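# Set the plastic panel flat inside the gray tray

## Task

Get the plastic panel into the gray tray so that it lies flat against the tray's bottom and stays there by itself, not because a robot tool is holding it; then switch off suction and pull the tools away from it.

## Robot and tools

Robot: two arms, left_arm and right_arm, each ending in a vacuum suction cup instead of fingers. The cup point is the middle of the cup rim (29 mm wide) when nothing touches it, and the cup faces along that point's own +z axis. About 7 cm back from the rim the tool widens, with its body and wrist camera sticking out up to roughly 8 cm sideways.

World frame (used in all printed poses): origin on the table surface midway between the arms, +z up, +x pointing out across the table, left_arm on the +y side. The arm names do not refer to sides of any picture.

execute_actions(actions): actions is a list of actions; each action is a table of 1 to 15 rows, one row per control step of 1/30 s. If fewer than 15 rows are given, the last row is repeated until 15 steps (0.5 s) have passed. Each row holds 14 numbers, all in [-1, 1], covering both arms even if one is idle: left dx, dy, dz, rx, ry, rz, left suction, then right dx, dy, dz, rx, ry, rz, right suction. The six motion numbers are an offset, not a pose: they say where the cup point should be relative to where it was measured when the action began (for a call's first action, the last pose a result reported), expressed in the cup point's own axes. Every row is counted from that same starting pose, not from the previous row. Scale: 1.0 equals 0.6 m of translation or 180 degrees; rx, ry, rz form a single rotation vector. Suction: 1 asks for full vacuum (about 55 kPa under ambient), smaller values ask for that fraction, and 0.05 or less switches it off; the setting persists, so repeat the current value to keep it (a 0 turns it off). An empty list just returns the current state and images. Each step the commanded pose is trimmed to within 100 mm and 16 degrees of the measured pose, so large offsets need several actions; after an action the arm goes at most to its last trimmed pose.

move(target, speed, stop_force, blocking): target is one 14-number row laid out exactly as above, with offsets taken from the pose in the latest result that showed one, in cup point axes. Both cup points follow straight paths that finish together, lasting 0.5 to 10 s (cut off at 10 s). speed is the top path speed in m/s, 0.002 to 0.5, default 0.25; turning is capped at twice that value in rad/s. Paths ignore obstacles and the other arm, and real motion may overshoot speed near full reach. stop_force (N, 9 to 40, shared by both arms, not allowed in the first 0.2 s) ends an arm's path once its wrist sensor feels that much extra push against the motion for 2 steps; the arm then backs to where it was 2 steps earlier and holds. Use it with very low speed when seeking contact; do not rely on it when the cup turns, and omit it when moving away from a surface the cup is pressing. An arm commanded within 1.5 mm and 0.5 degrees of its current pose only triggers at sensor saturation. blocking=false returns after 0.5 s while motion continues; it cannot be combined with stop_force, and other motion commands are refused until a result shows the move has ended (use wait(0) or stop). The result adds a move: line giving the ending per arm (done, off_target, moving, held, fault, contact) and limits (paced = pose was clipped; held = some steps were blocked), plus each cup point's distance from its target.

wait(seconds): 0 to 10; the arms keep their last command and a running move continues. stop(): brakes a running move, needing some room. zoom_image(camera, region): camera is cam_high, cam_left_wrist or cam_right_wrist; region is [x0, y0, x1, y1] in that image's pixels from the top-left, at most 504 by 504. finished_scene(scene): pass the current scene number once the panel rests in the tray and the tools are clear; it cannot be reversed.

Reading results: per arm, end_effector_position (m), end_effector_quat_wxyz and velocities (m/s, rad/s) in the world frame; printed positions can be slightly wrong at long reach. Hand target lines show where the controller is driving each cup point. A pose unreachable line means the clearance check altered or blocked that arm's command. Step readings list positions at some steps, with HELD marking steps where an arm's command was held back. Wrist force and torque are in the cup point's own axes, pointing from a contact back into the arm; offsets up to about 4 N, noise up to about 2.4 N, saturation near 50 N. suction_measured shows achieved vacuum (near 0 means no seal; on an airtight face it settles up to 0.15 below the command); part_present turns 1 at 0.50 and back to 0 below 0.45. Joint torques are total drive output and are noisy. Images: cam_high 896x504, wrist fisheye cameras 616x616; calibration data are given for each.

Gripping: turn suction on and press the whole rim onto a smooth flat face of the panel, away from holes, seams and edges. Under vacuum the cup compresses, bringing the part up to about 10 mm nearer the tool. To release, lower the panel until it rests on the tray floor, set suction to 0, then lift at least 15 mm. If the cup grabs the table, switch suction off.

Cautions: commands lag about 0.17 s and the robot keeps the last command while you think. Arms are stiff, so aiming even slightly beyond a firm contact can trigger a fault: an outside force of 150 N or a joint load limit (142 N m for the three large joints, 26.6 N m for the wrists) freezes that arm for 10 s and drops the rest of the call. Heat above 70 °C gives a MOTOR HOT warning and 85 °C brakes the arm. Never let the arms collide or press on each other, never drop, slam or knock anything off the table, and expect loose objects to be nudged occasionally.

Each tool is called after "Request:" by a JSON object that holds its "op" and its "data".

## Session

Request:
{"op": "execute_actions", "data": {"actions": []}}

Scene clock: 0.00 s.
left_arm: end_effector_position=(+0.4223, +0.5092, +0.2265) suction_measured=0.01 part_present=0 end_effector_quat_wxyz=(-0.001, -0.282, +0.959, +0.000) end_effector_velocity=(+0.000, +0.000, -0.000) end_effector_angular_velocity=(+0.001, -0.000, -0.001) | right_arm: end_effector_position=(+0.4110, -0.4097, +0.2264) suction_measured=0.00 part_present=0 end_effector_quat_wxyz=(-0.001, +0.157, +0.988, -0.001) end_effector_velocity=(-0.000, -0.000, -0.000) end_effector_angular_velocity=(-0.000, +0.001, +0.000)
Joint positions: left_arm=[-0.315 -1.722  2.043 -1.89  -1.572 -0.84 ] | right_arm=[-0.315 -1.722  2.043 -1.89  -1.572  0.208]
Joint velocities: left_arm=[ 0.     0.     0.001 -0.001  0.001  0.001] | right_arm=[ 0.     0.     0.001 -0.    -0.     0.   ]
Joint torques (N m, as the arm reports them, + toward a larger angle): no reading
Wrist force (N, on the end effector, along its own x y z axes, offset not removed): no reading
Wrist torque (N m, same axes, about the end effector's origin, offset not removed): no reading
Hand target (left_arm): +0.422, +0.509, +0.227; -0.001, -0.282, +0.959, +0.000
Hand target (right_arm): +0.411, -0.410, +0.226; -0.001, +0.157, +0.988, -0.001
camera_calibration (this result's frames):
cam_right_wrist: T_world_to_cam=[[-0.304704, -0.951383, 0.0450072, -0.270441], [-0.877216, 0.29873, 0.375836, 0.40292], [-0.371009, 0.0750379, -0.925592, 0.492347], [0, 0, 0, 1]] pos_world=[0.453709, -0.414602, 0.316452]

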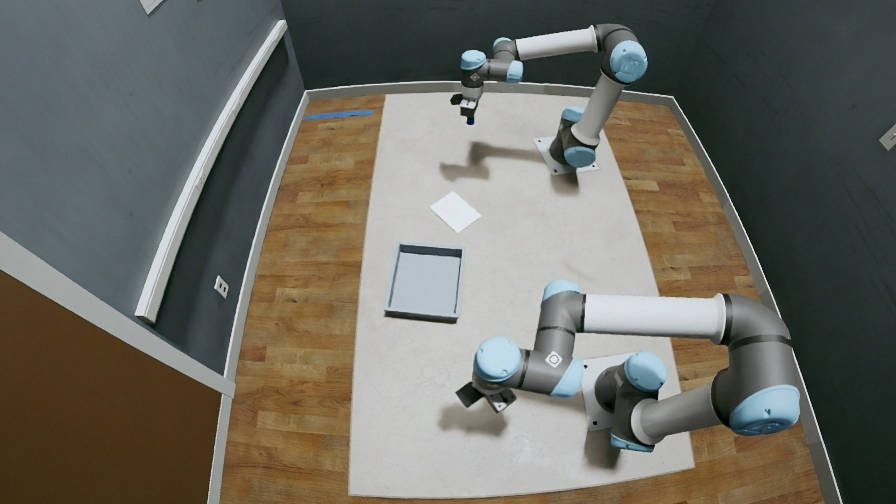

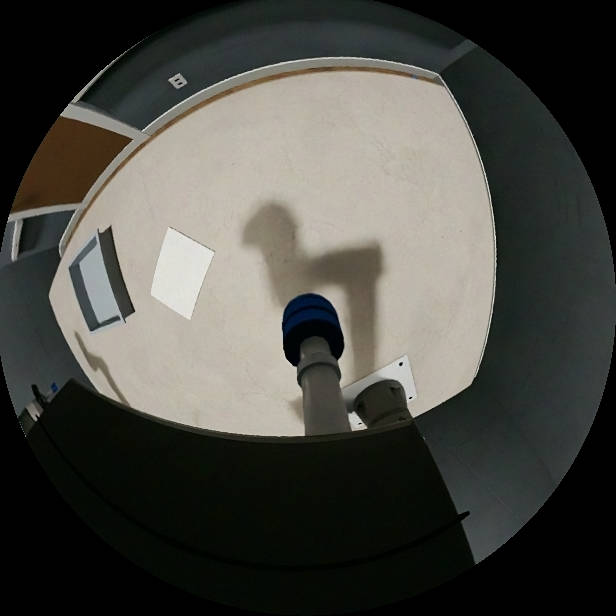

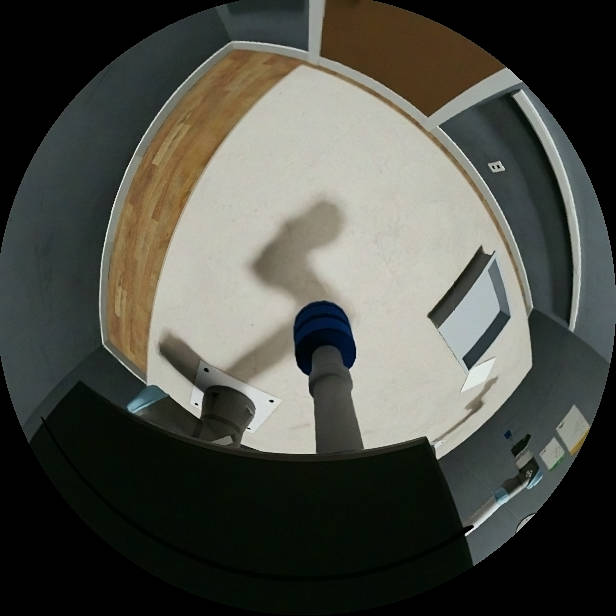

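Request:
{"op": "zoom_image", "data": {"camera": "cam_high", "region": [360, 170, 540, 340]}}

Request:
{"op": "zoom_image", "data": {"camera": "cam_left_wrist", "region": [50, 200, 250, 360]}}

Region (360, 170, 540, 340) of cam_high's 896x504 image, scaled by 2.800, with more detail than that image has.

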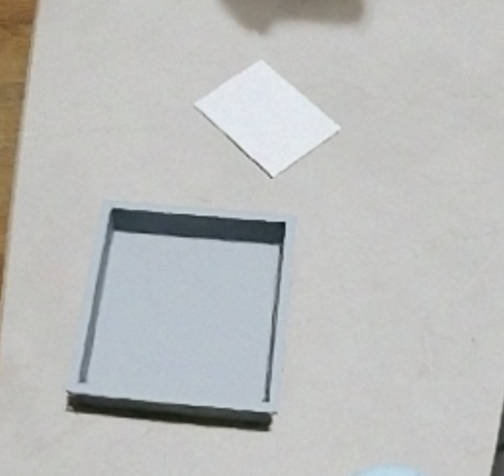

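Region (50, 200, 250, 360) of cam_left_wrist's 616x616 image, scaled by 2.520, with more detail than that image has; it fills the top 403 rows of this view, and the rest is white.

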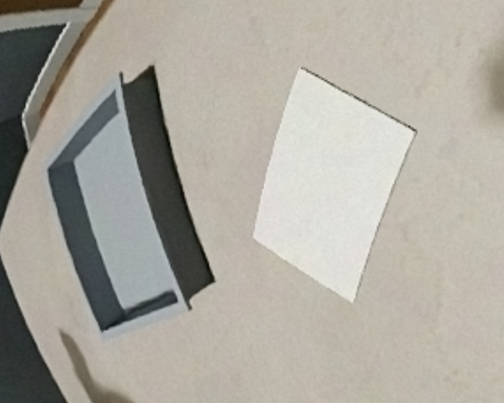

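Request:
{"op": "move", "data": {"target": [0,0,0,0,0,0,0,0.040,0.402,0.3275,0,0,0,0], "speed": 0.3}}

Scene clock: 3.07 s.
left_arm: end_effector_position=(+0.4223, +0.5092, +0.2265) suction_measured=0.01 part_present=0 end_effector_quat_wxyz=(-0.001, -0.282, +0.959, +0.000) end_effector_velocity=(-0.001, +0.000, -0.001) end_effector_angular_velocity=(+0.001, +0.002, -0.000) | right_arm: end_effector_position=(+0.4626, -0.1733, +0.0299) suction_measured=0.00 part_present=0 end_effector_quat_wxyz=(-0.001, +0.157, +0.988, -0.001) end_effector_velocity=(+0.000, +0.001, -0.000) end_effector_angular_velocity=(+0.001, -0.000, -0.001)
Joint positions: left_arm=[-0.315 -1.722  2.043 -1.89  -1.572 -0.84 ] | right_arm=[ 0.162 -1.119  1.924 -2.373 -1.572  0.685]
Joint velocities: left_arm=[ 0.    -0.     0.001  0.001  0.     0.   ] | right_arm=[ 0.001  0.002 -0.002 -0.     0.001  0.002]
Joint torques (N m, as the arm reports them, + toward a larger angle): left_arm=[  1.44 -13.24 -21.68  -2.51  -0.05   0.02] | right_arm=[  5.71 -22.98 -25.77  -4.2   -1.51   2.09]
Wrist force (N, on the end effector, along its own x y z axes, offset not removed): left_arm=[0.5 1.8 2.3] | right_arm=[-2.6 1.9 -0.1]
Wrist torque (N m, same axes, about the end effector's origin, offset not removed): left_arm=[0.24 -0.23 0.12] | right_arm=[0.45 0.50 -0.04]
Hand target (left_arm): +0.422, +0.509, +0.227; -0.001, -0.282, +0.959, +0.000
Hand target (right_arm): +0.463, -0.173, +0.030; -0.001, +0.157, +0.988, -0.001
Off the commanded pose (left_arm): 0.000 m, 0 deg.
Off the commanded pose (right_arm): 0.000 m, 0 deg.
move: done
camera_calibration (this result's frames):
cam_left_wrist: T_world_to_cam=[[0.5466, -0.837062, 0.0235696, 0.19356], [-0.785485, -0.502758, 0.360897, 0.514885], [-0.290244, -0.21578, -0.932308, 0.540793], [0, 0, 0, 1]] pos_world=[0.455596, 0.537577, 0.313802]
cam_right_wrist: T_world_to_cam=[[-0.304742, -0.951333, 0.0458106, -0.020979], [-0.877561, 0.299154, 0.374691, 0.451722], [-0.37016, 0.0739824, -0.926017, 0.311329], [0, 0, 0, 1]] pos_world=[0.505262, -0.178125, 0.120001]

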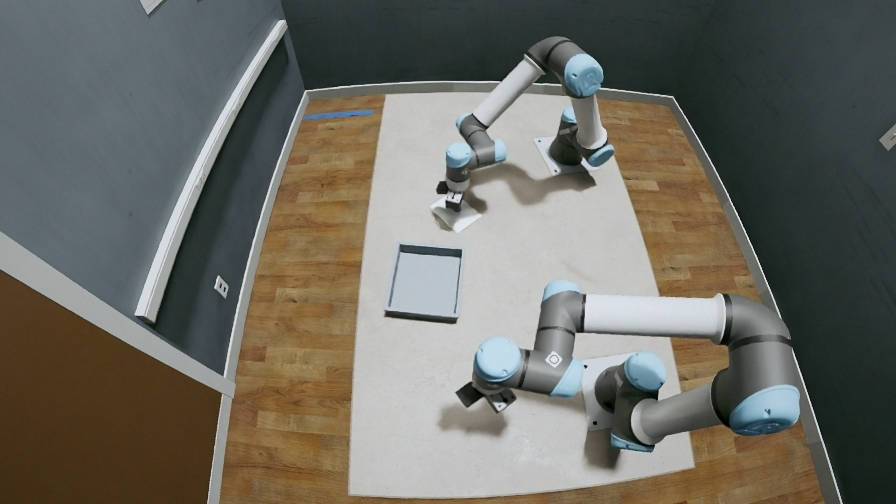

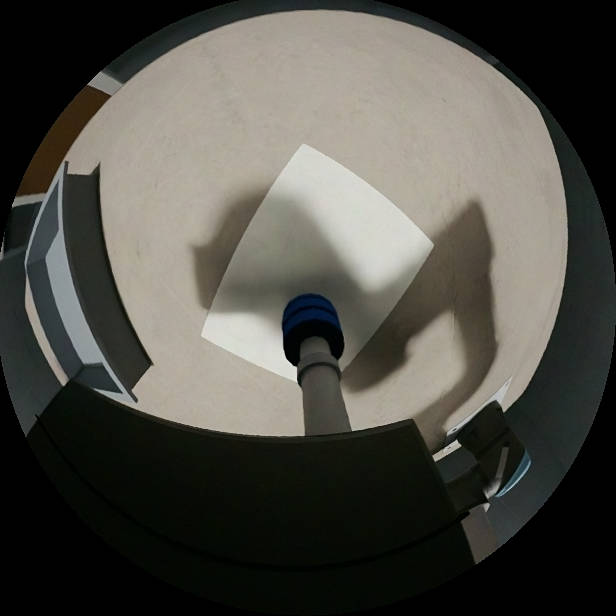

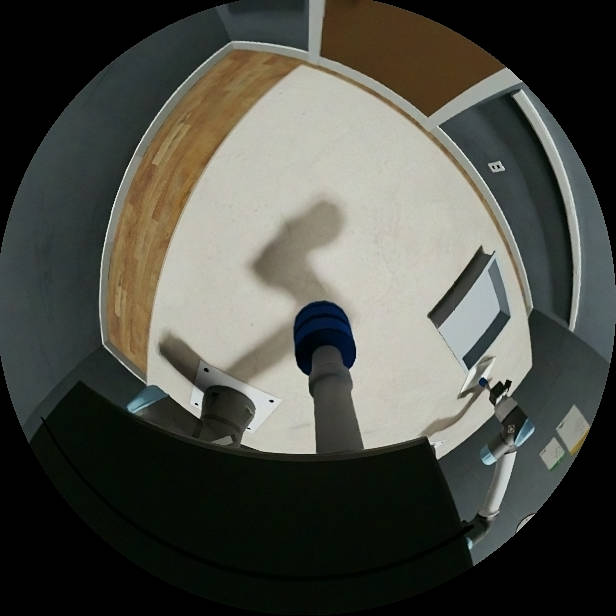

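Request:
{"op": "move", "data": {"target": [0,0,0,0,0,0,0,-0.007,-0.006,0.027,0,0,0,0], "speed": 0.06}}

Request:
{"op": "move", "data": {"target": [0,0,0,0,0,0,0,0,0,0.04,0,0,0,1], "speed": 0.01, "stop_force": 9}}

Scene clock: 4.40 s.
left_arm: end_effector_position=(+0.4223, +0.5092, +0.2265) suction_measured=0.01 part_present=0 end_effector_quat_wxyz=(-0.001, -0.282, +0.959, +0.000) end_effector_velocity=(-0.001, +0.000, -0.001) end_effector_angular_velocity=(+0.000, +0.001, -0.000) | right_arm: end_effector_position=(+0.4655, -0.1780, +0.0138) suction_measured=0.00 part_present=0 end_effector_quat_wxyz=(-0.001, +0.157, +0.988, -0.001) end_effector_velocity=(+0.001, -0.000, -0.001) end_effector_angular_velocity=(+0.001, -0.001, -0.000)
Joint positions: left_arm=[-0.315 -1.722  2.043 -1.89  -1.572 -0.84 ] | right_arm=[ 0.152 -1.09   1.934 -2.412 -1.572  0.676]
Joint velocities: left_arm=[-0.    -0.     0.001  0.     0.     0.   ] | right_arm=[-0.001  0.002 -0.    -0.003  0.    -0.   ]
Joint torques (N m, as the arm reports them, + toward a larger angle): left_arm=[  1.64 -13.59 -21.4   -2.46  -0.02   0.12] | right_arm=[ -5.6  -24.34  -7.48  -4.11  -1.31  -1.68]
Wrist force (N, on the end effector, along its own x y z axes, offset not removed): left_arm=[1.2 1.7 0.9] | right_arm=[-2.5 0.7 -1.5]
Wrist torque (N m, same axes, about the end effector's origin, offset not removed): left_arm=[0.22 -0.12 0.07] | right_arm=[0.23 0.49 -0.29]
Hand target (left_arm): +0.422, +0.509, +0.227; -0.001, -0.282, +0.959, +0.000
Hand target (right_arm): +0.465, -0.178, +0.014; -0.001, +0.157, +0.988, -0.001
Off the commanded pose (left_arm): 0.000 m, 0 deg.
Off the commanded pose (right_arm): 0.000 m, 0 deg.
move: done
camera_calibration (this result's frames):
cam_left_wrist: T_world_to_cam=[[0.5466, -0.837062, 0.0235694, 0.19356], [-0.785485, -0.502758, 0.360897, 0.514885], [-0.290244, -0.21578, -0.932308, 0.540792], [0, 0, 0, 1]] pos_world=[0.455596, 0.537577, 0.313802]
cam_right_wrist: T_world_to_cam=[[-0.30474, -0.951333, 0.0458172, -0.0238596], [-0.877555, 0.299153, 0.374705, 0.46164], [-0.370176, 0.0739804, -0.926011, 0.297824], [0, 0, 0, 1]] pos_world=[0.508091, -0.182833, 0.103903]

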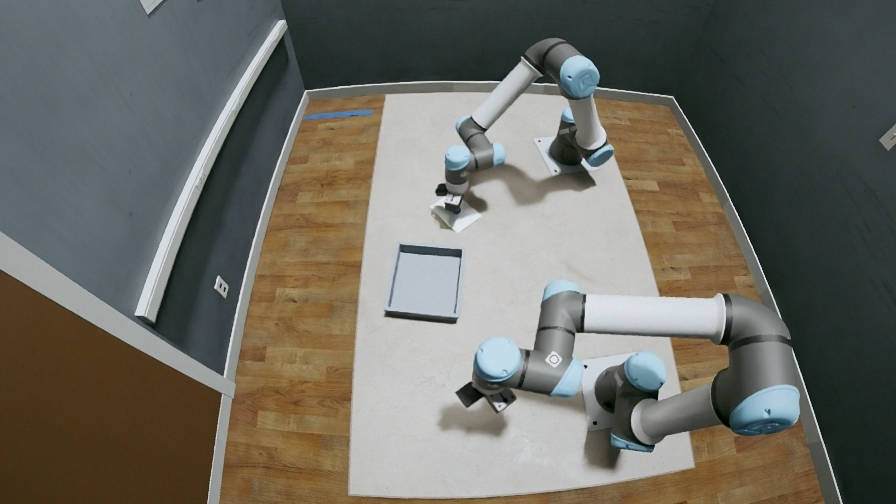

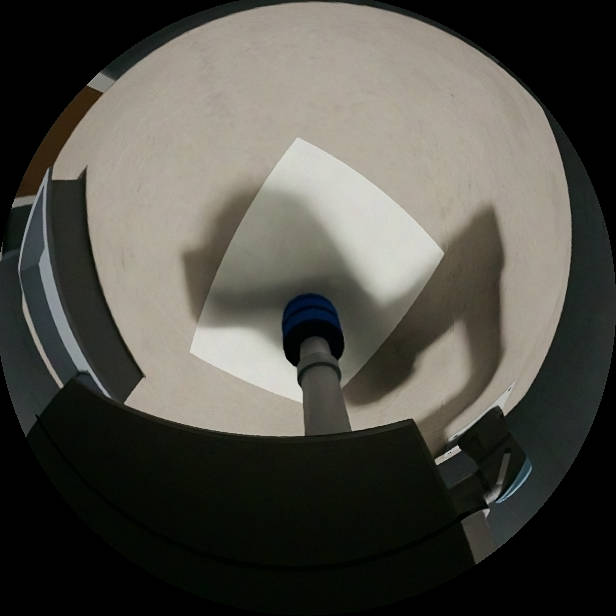

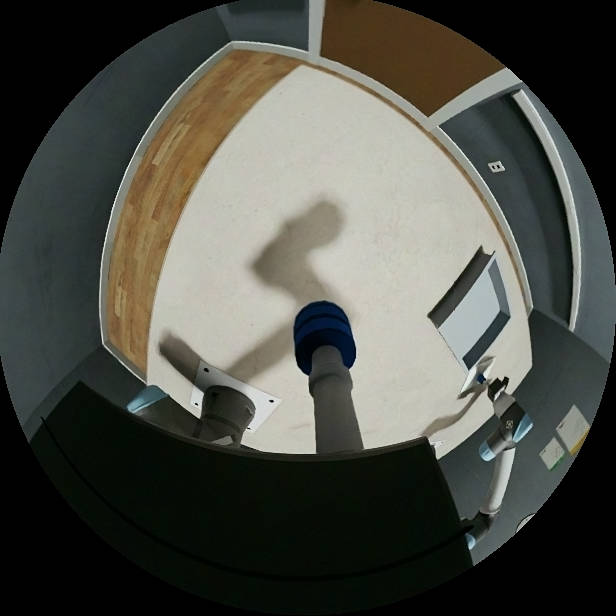

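Scene clock: 6.70 s.
left_arm: end_effector_position=(+0.4223, +0.5092, +0.2265) suction_measured=0.01 part_present=0 end_effector_quat_wxyz=(-0.001, -0.282, +0.959, +0.000) end_effector_velocity=(-0.000, -0.000, -0.000) end_effector_angular_velocity=(+0.001, +0.001, -0.000) | right_arm: end_effector_position=(+0.4654, -0.1781, -0.0054) suction_measured=0.99 part_present=1 end_effector_quat_wxyz=(-0.001, +0.157, +0.988, -0.001) end_effector_velocity=(-0.002, -0.000, +0.001) end_effector_angular_velocity=(-0.002, +0.006, -0.001)
Joint positions: left_arm=[-0.315 -1.722  2.043 -1.89  -1.572 -0.84 ] | right_arm=[ 0.152 -1.053  1.944 -2.458 -1.572  0.676]
Joint velocities: left_arm=[-0.001  0.     0.     0.     0.001 -0.001] | right_arm=[-0.    -0.004  0.     0.01   0.001  0.001]
Joint torques (N m, as the arm reports them, + toward a larger angle): left_arm=[  1.97 -13.35 -21.71  -2.46  -0.01   0.07] | right_arm=[  0.93 -37.71 -11.72   2.3   -1.14   2.21]
Wrist force (N, on the end effector, along its own x y z axes, offset not removed): left_arm=[-1.2 0.1 -0.9] | right_arm=[-4.3 1.3 -18.1]
Wrist torque (N m, same axes, about the end effector's origin, offset not removed): left_arm=[0.21 0.11 0.11] | right_arm=[0.08 0.30 -0.04]
Hand target (left_arm): +0.422, +0.509, +0.227; -0.001, -0.282, +0.959, +0.000
Hand target (right_arm): +0.465, -0.178, -0.005; -0.001, +0.157, +0.988, -0.001
Off the commanded pose (left_arm): 0.000 m, 0 deg.
Off the commanded pose (right_arm): 0.005 m, 0 deg.
move: contact (right_arm)
camera_calibration (this result's frames):
cam_right_wrist: T_world_to_cam=[[-0.304748, -0.951324, 0.0459534, -0.0230542], [-0.877473, 0.299198, 0.374863, 0.468742], [-0.370365, 0.0739159, -0.925941, 0.280047], [0, 0, 0, 1]] pos_world=[0.508002, -0.182879, 0.0846525]

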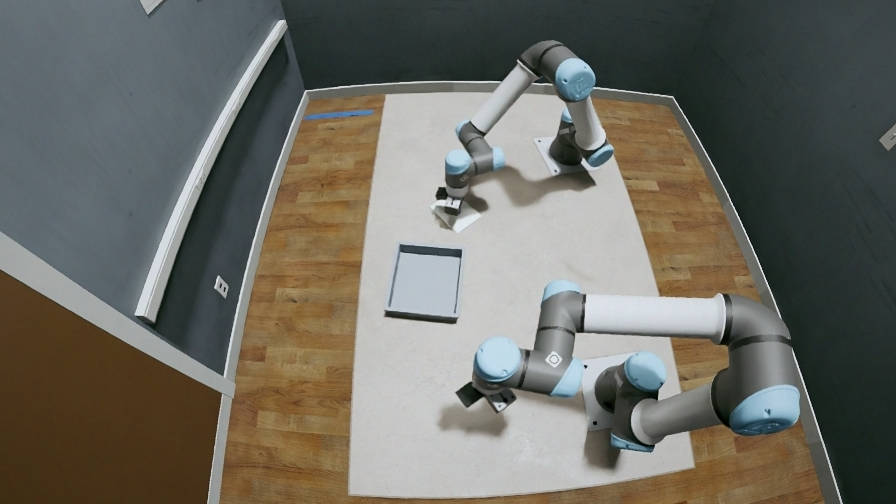

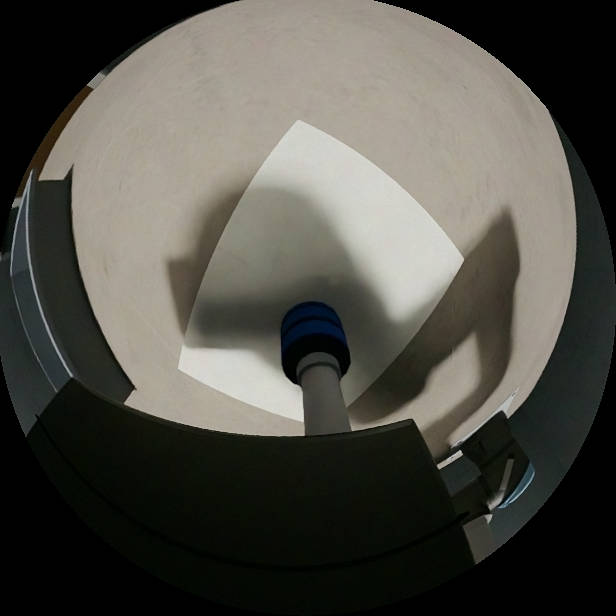

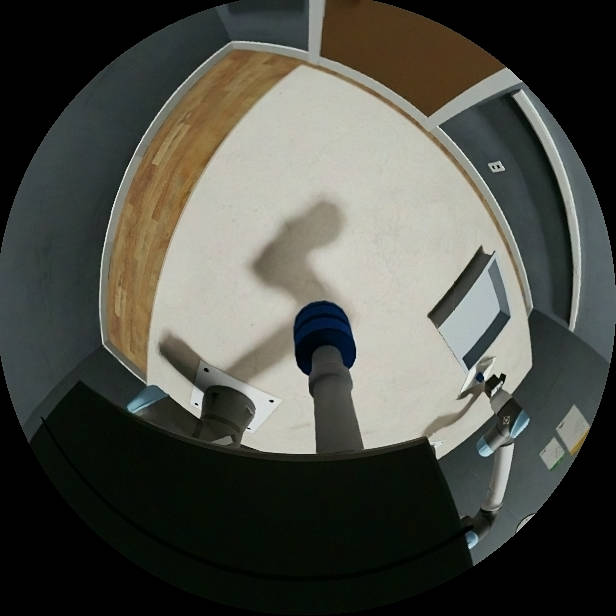

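Request:
{"op": "move", "data": {"target": [0,0,0,0,0,0,0,0,0,-0.035,0,0,0,1], "speed": 0.06}}

Request:
{"op": "move", "data": {"target": [0,0,0,0,0,0,0,0,0,-0.15,0,0,0.261,1], "speed": 0.22}}

Scene clock: 7.67 s.
left_arm: end_effector_position=(+0.4223, +0.5092, +0.2265) suction_measured=0.01 part_present=0 end_effector_quat_wxyz=(-0.001, -0.282, +0.959, +0.000) end_effector_velocity=(-0.001, +0.000, -0.000) end_effector_angular_velocity=(+0.000, +0.002, +0.001) | right_arm: end_effector_position=(+0.4654, -0.1780, +0.0154) suction_measured=0.98 part_present=1 end_effector_quat_wxyz=(-0.001, +0.157, +0.988, -0.001) end_effector_velocity=(+0.000, +0.000, +0.002) end_effector_angular_velocity=(-0.000, +0.000, +0.001)
Joint positions: left_arm=[-0.315 -1.722  2.043 -1.89  -1.572 -0.84 ] | right_arm=[ 0.152 -1.093  1.934 -2.408 -1.572  0.676]
Joint velocities: left_arm=[ 0.001 -0.     0.001  0.001 -0.    -0.   ] | right_arm=[-0.    -0.003 -0.001  0.004 -0.    -0.001]
Joint torques (N m, as the arm reports them, + toward a larger angle): left_arm=[  1.61 -13.38 -22.06  -2.47   0.     0.08] | right_arm=[  2.17 -47.44 -24.89  -0.37  -1.06   1.81]
Wrist force (N, on the end effector, along its own x y z axes, offset not removed): left_arm=[1.2 1.8 -2.0] | right_arm=[0.3 1.0 -0.1]
Wrist torque (N m, same axes, about the end effector's origin, offset not removed): left_arm=[0.27 -0.15 0.10] | right_arm=[0.30 0.06 0.01]
Hand target (left_arm): +0.422, +0.509, +0.227; -0.001, -0.282, +0.959, +0.000
Hand target (right_arm): +0.465, -0.178, +0.016; -0.001, +0.157, +0.988, -0.001
Off the commanded pose (left_arm): 0.000 m, 0 deg.
Off the commanded pose (right_arm): 0.000 m, 0 deg.
move: done
camera_calibration (this result's frames):
cam_left_wrist: T_world_to_cam=[[0.5466, -0.837062, 0.0235696, 0.19356], [-0.785485, -0.502758, 0.360897, 0.514885], [-0.290244, -0.21578, -0.932308, 0.540793], [0, 0, 0, 1]] pos_world=[0.455596, 0.537577, 0.313802]
cam_right_wrist: T_world_to_cam=[[-0.304764, -0.951319, 0.0459516, -0.0239784], [-0.877469, 0.299213, 0.374861, 0.460951], [-0.370361, 0.073923, -0.925942, 0.299381], [0, 0, 0, 1]] pos_world=[0.508041, -0.182865, 0.105519]

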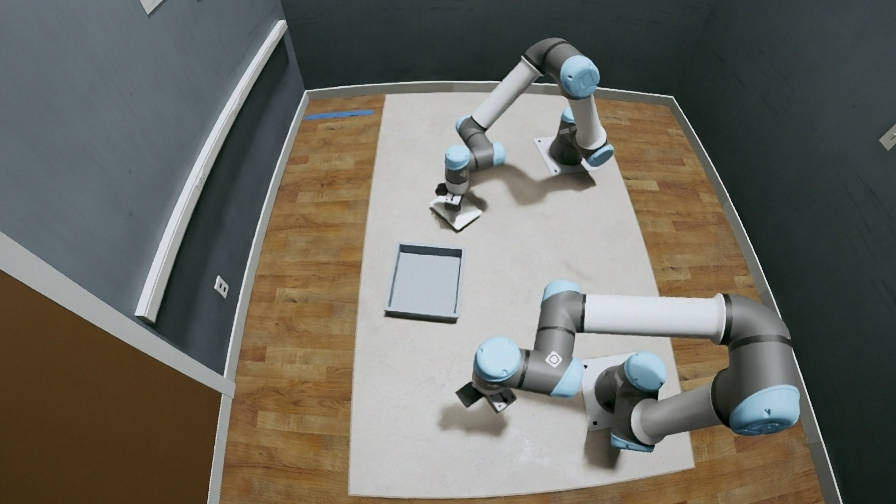

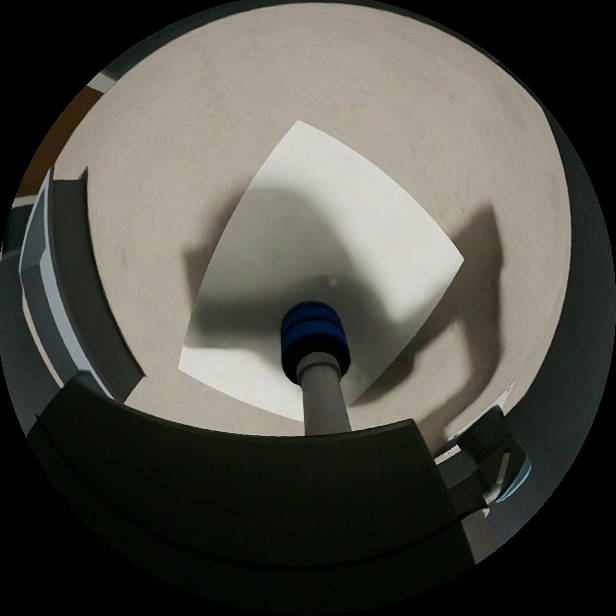

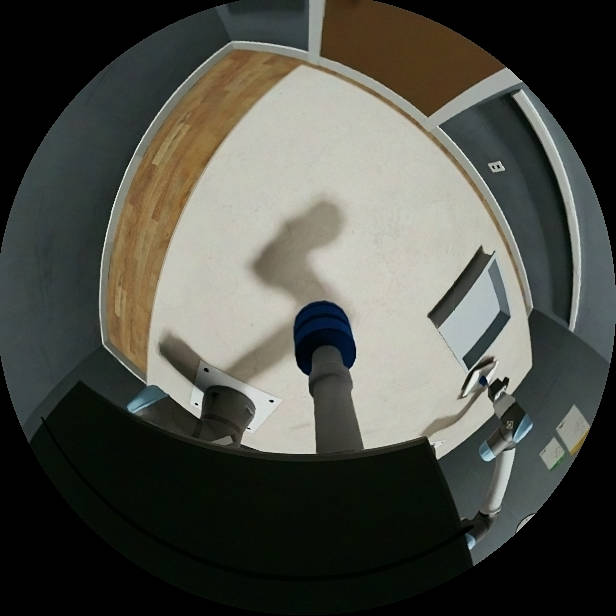

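Scene clock: 9.97 s.
left_arm: end_effector_position=(+0.4223, +0.5092, +0.2265) suction_measured=0.01 part_present=0 end_effector_quat_wxyz=(-0.001, -0.282, +0.959, +0.000) end_effector_velocity=(-0.000, -0.000, +0.000) end_effector_angular_velocity=(-0.000, +0.001, -0.001) | right_arm: end_effector_position=(+0.4656, -0.1780, +0.1053) suction_measured=1.00 part_present=1 end_effector_quat_wxyz=(-0.000, +0.538, +0.843, -0.002) end_effector_velocity=(-0.000, +0.000, +0.000) end_effector_angular_velocity=(-0.001, +0.000, -0.007)
Joint positions: left_arm=[-0.315 -1.722  2.043 -1.89  -1.572 -0.84 ] | right_arm=[ 0.152 -1.242  1.859 -2.185 -1.572  1.495]
Joint velocities: left_arm=[-0.001 -0.    -0.001  0.002 -0.     0.   ] | right_arm=[ 0.001 -0.    -0.001  0.002 -0.001  0.008]
Joint torques (N m, as the arm reports them, + toward a larger angle): left_arm=[  2.53 -13.31 -21.82  -2.4   -0.11   0.06] | right_arm=[  5.14 -44.56 -28.42  -0.37  -1.7    1.9 ]
Wrist force (N, on the end effector, along its own x y z axes, offset not removed): left_arm=[-1.8 1.0 -1.1] | right_arm=[0.0 -0.7 1.2]
Wrist torque (N m, same axes, about the end effector's origin, offset not removed): left_arm=[0.14 0.17 0.06] | right_arm=[0.06 0.20 -0.17]
Hand target (left_arm): +0.422, +0.509, +0.227; -0.001, -0.282, +0.959, +0.000
Hand target (right_arm): +0.466, -0.178, +0.105; -0.000, +0.538, +0.843, -0.002
Off the commanded pose (left_arm): 0.000 m, 0 deg.
Off the commanded pose (right_arm): 0.000 m, 0 deg.
move: done
camera_calibration (this result's frames):
cam_left_wrist: T_world_to_cam=[[0.5466, -0.837062, 0.0235695, 0.19356], [-0.785485, -0.502758, 0.360897, 0.514885], [-0.290244, -0.21578, -0.932308, 0.540793], [0, 0, 0, 1]] pos_world=[0.455596, 0.537577, 0.313802]
cam_right_wrist: T_world_to_cam=[[-0.903304, -0.42654, 0.0458931, 0.344112], [-0.380719, 0.846344, 0.372498, 0.2938], [-0.197727, 0.319006, -0.926898, 0.346018], [0, 0, 0, 1]] pos_world=[0.49111, -0.212261, 0.195491]

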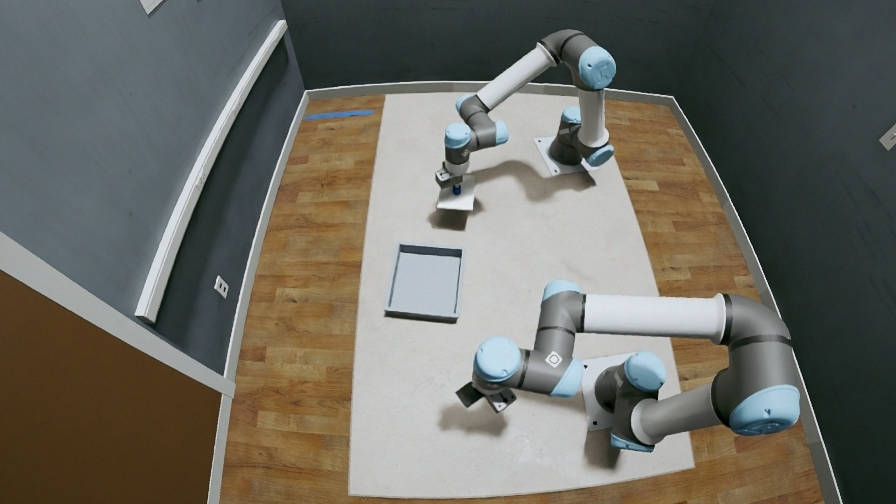

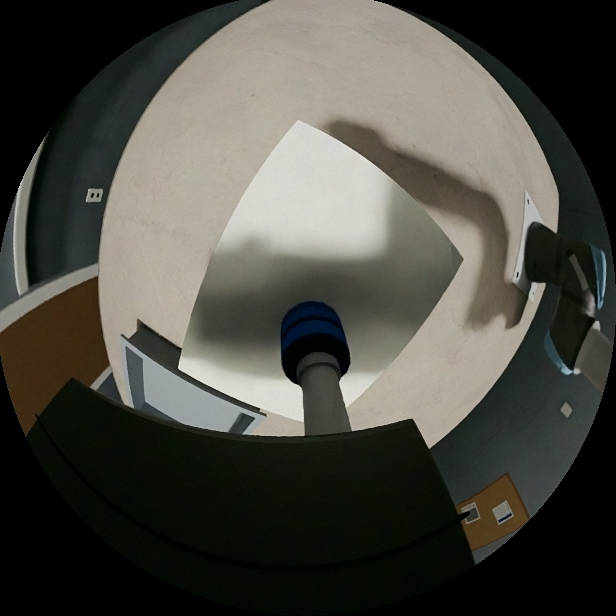

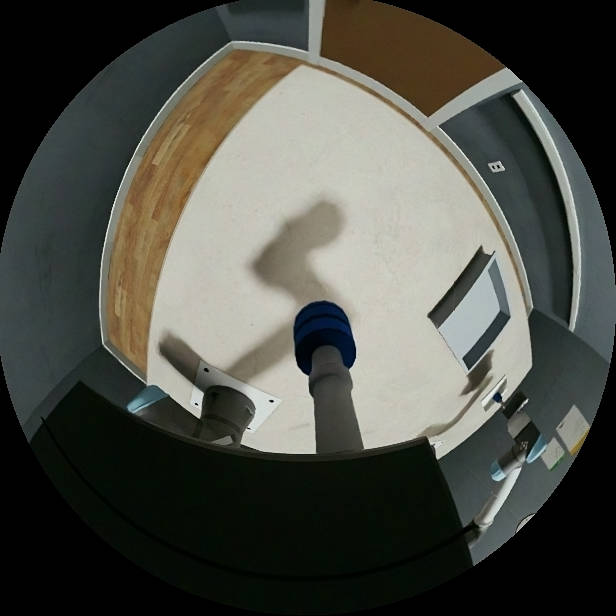

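Request:
{"op": "move", "data": {"target": [0,0,0,0,0,0,0,0.3617,0.345,0,0,0,0,1], "speed": 0.25}}

Request:
{"op": "zoom_image", "data": {"camera": "cam_high", "region": [340, 160, 520, 340]}}

Scene clock: 11.93 s.
left_arm: end_effector_position=(+0.4223, +0.5092, +0.2265) suction_measured=0.01 part_present=0 end_effector_quat_wxyz=(-0.001, -0.282, +0.959, +0.000) end_effector_velocity=(+0.000, -0.001, +0.000) end_effector_angular_velocity=(-0.001, -0.001, -0.001) | right_arm: end_effector_position=(+0.5618, +0.1060, +0.1049) suction_measured=0.96 part_present=1 end_effector_quat_wxyz=(+0.000, +0.538, +0.843, -0.001) end_effector_velocity=(+0.001, +0.001, +0.002) end_effector_angular_velocity=(-0.002, -0.000, +0.000)
Joint positions: left_arm=[-0.315 -1.722  2.043 -1.89  -1.572 -0.84 ] | right_arm=[ 0.446 -0.653  0.867 -1.783 -1.572  1.789]
Joint velocities: left_arm=[-0.001  0.    -0.001 -0.    -0.001 -0.   ] | right_arm=[ 0.001  0.006 -0.015  0.01  -0.001  0.001]
Joint torques (N m, as the arm reports them, + toward a larger angle): left_arm=[  1.3  -13.12 -21.34  -2.48  -0.15   0.07] | right_arm=[  4.82 -43.88 -31.16  -0.26  -1.56   2.33]
Wrist force (N, on the end effector, along its own x y z axes, offset not removed): left_arm=[-0.8 2.2 3.2] | right_arm=[0.3 -0.7 0.2]
Wrist torque (N m, same axes, about the end effector's origin, offset not removed): left_arm=[0.35 -0.21 0.07] | right_arm=[-0.02 0.09 -0.19]
Hand target (left_arm): +0.422, +0.509, +0.227; -0.001, -0.282, +0.959, +0.000
Hand target (right_arm): +0.562, +0.106, +0.105; +0.000, +0.538, +0.843, -0.002
Off the commanded pose (left_arm): 0.000 m, 0 deg.
Off the commanded pose (right_arm): 0.000 m, 0 deg.
move: done
camera_calibration (this result's frames):
cam_right_wrist: T_world_to_cam=[[-0.903349, -0.42653, 0.0450927, 0.552235], [-0.381092, 0.846433, 0.371914, 0.0904258], [-0.1968, 0.318783, -0.927171, 0.273552], [0, 0, 0, 1]] pos_world=[0.587157, 0.0718018, 0.195097]

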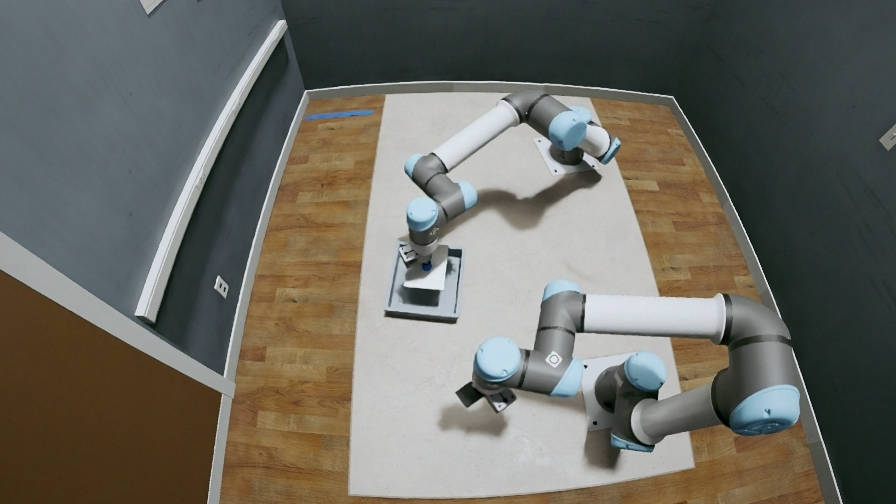

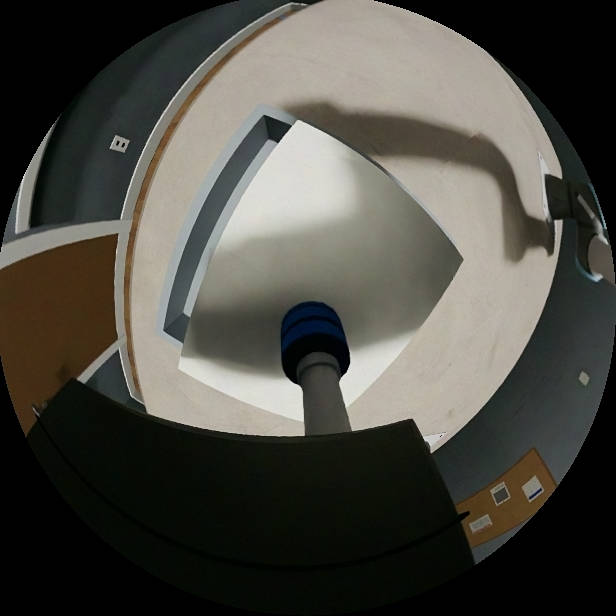

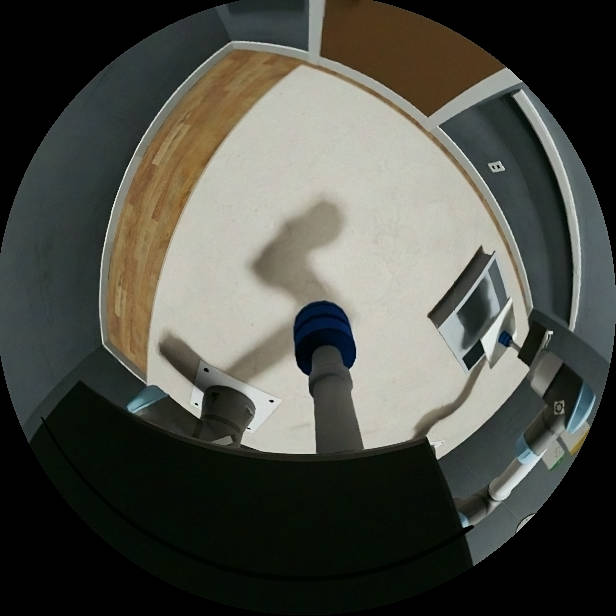

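Region (340, 160, 520, 340) of cam_high's 896x504 image, scaled by 2.800, with more detail than that image has.

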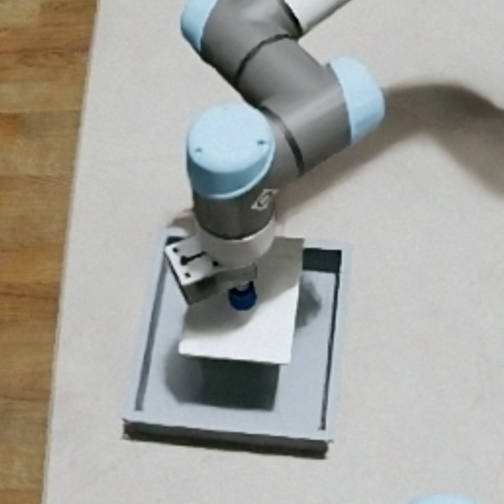

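Request:
{"op": "move", "data": {"target": [0,0,0,0,0,0,0,0.0065,0.018,0.09,0,0,0,1], "speed": 0.08}}

Scene clock: 13.57 s.
left_arm: end_effector_position=(+0.4223, +0.5092, +0.2265) suction_measured=0.01 part_present=0 end_effector_quat_wxyz=(-0.001, -0.282, +0.959, +0.000) end_effector_velocity=(+0.000, -0.000, +0.000) end_effector_angular_velocity=(-0.000, -0.000, +0.001) | right_arm: end_effector_position=(+0.5698, +0.1140, +0.0510) suction_measured=0.99 part_present=1 end_effector_quat_wxyz=(+0.000, +0.538, +0.843, -0.001) end_effector_velocity=(+0.000, +0.000, -0.002) end_effector_angular_velocity=(-0.000, -0.000, +0.000)
Joint positions: left_arm=[-0.315 -1.722  2.043 -1.89  -1.572 -0.84 ] | right_arm=[ 0.448 -0.577  0.864 -1.855 -1.572  1.791]
Joint velocities: left_arm=[-0.    -0.    -0.    -0.    -0.    -0.001] | right_arm=[ 0.     0.004 -0.001 -0.002 -0.    -0.   ]
Joint torques (N m, as the arm reports them, + toward a larger angle): left_arm=[  1.78 -13.06 -21.53  -2.44  -0.11   0.06] | right_arm=[  5.5  -45.35 -30.23  -4.48   0.08   2.18]
Wrist force (N, on the end effector, along its own x y z axes, offset not removed): left_arm=[-0.4 0.0 0.5] | right_arm=[-1.9 1.6 2.3]
Wrist torque (N m, same axes, about the end effector's origin, offset not removed): left_arm=[0.04 -0.14 0.15] | right_arm=[0.56 0.38 -0.10]
Hand target (left_arm): +0.422, +0.509, +0.227; -0.001, -0.282, +0.959, +0.000
Hand target (right_arm): +0.570, +0.114, +0.051; +0.000, +0.538, +0.843, -0.001
Off the commanded pose (left_arm): 0.000 m, 0 deg.
Off the commanded pose (right_arm): 0.000 m, 0 deg.
move: done
camera_calibration (this result's frames):
cam_left_wrist: T_world_to_cam=[[0.5466, -0.837062, 0.0235695, 0.19356], [-0.785485, -0.502758, 0.360897, 0.514885], [-0.290244, -0.21578, -0.932308, 0.540793], [0, 0, 0, 1]] pos_world=[0.455596, 0.537577, 0.313803]
cam_right_wrist: T_world_to_cam=[[-0.90335, -0.426529, 0.0450684, 0.56535], [-0.381108, 0.846444, 0.371872, 0.106753], [-0.196762, 0.318755, -0.927189, 0.222614], [0, 0, 0, 1]] pos_world=[0.595196, 0.0798188, 0.141228]

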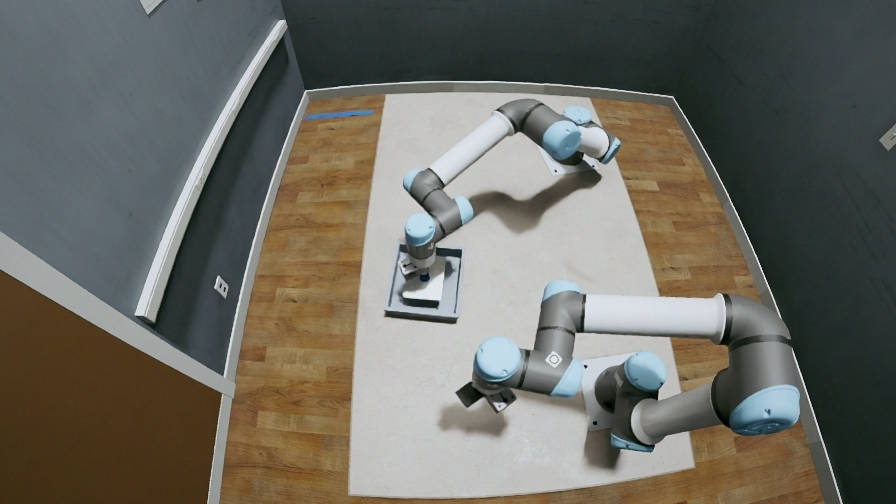

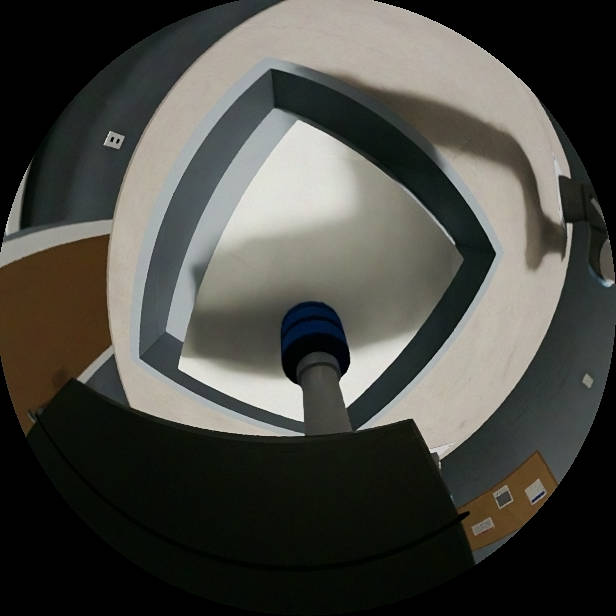

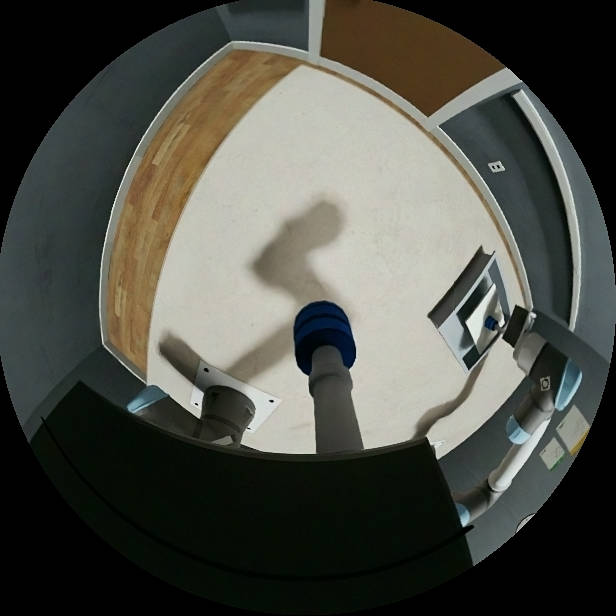

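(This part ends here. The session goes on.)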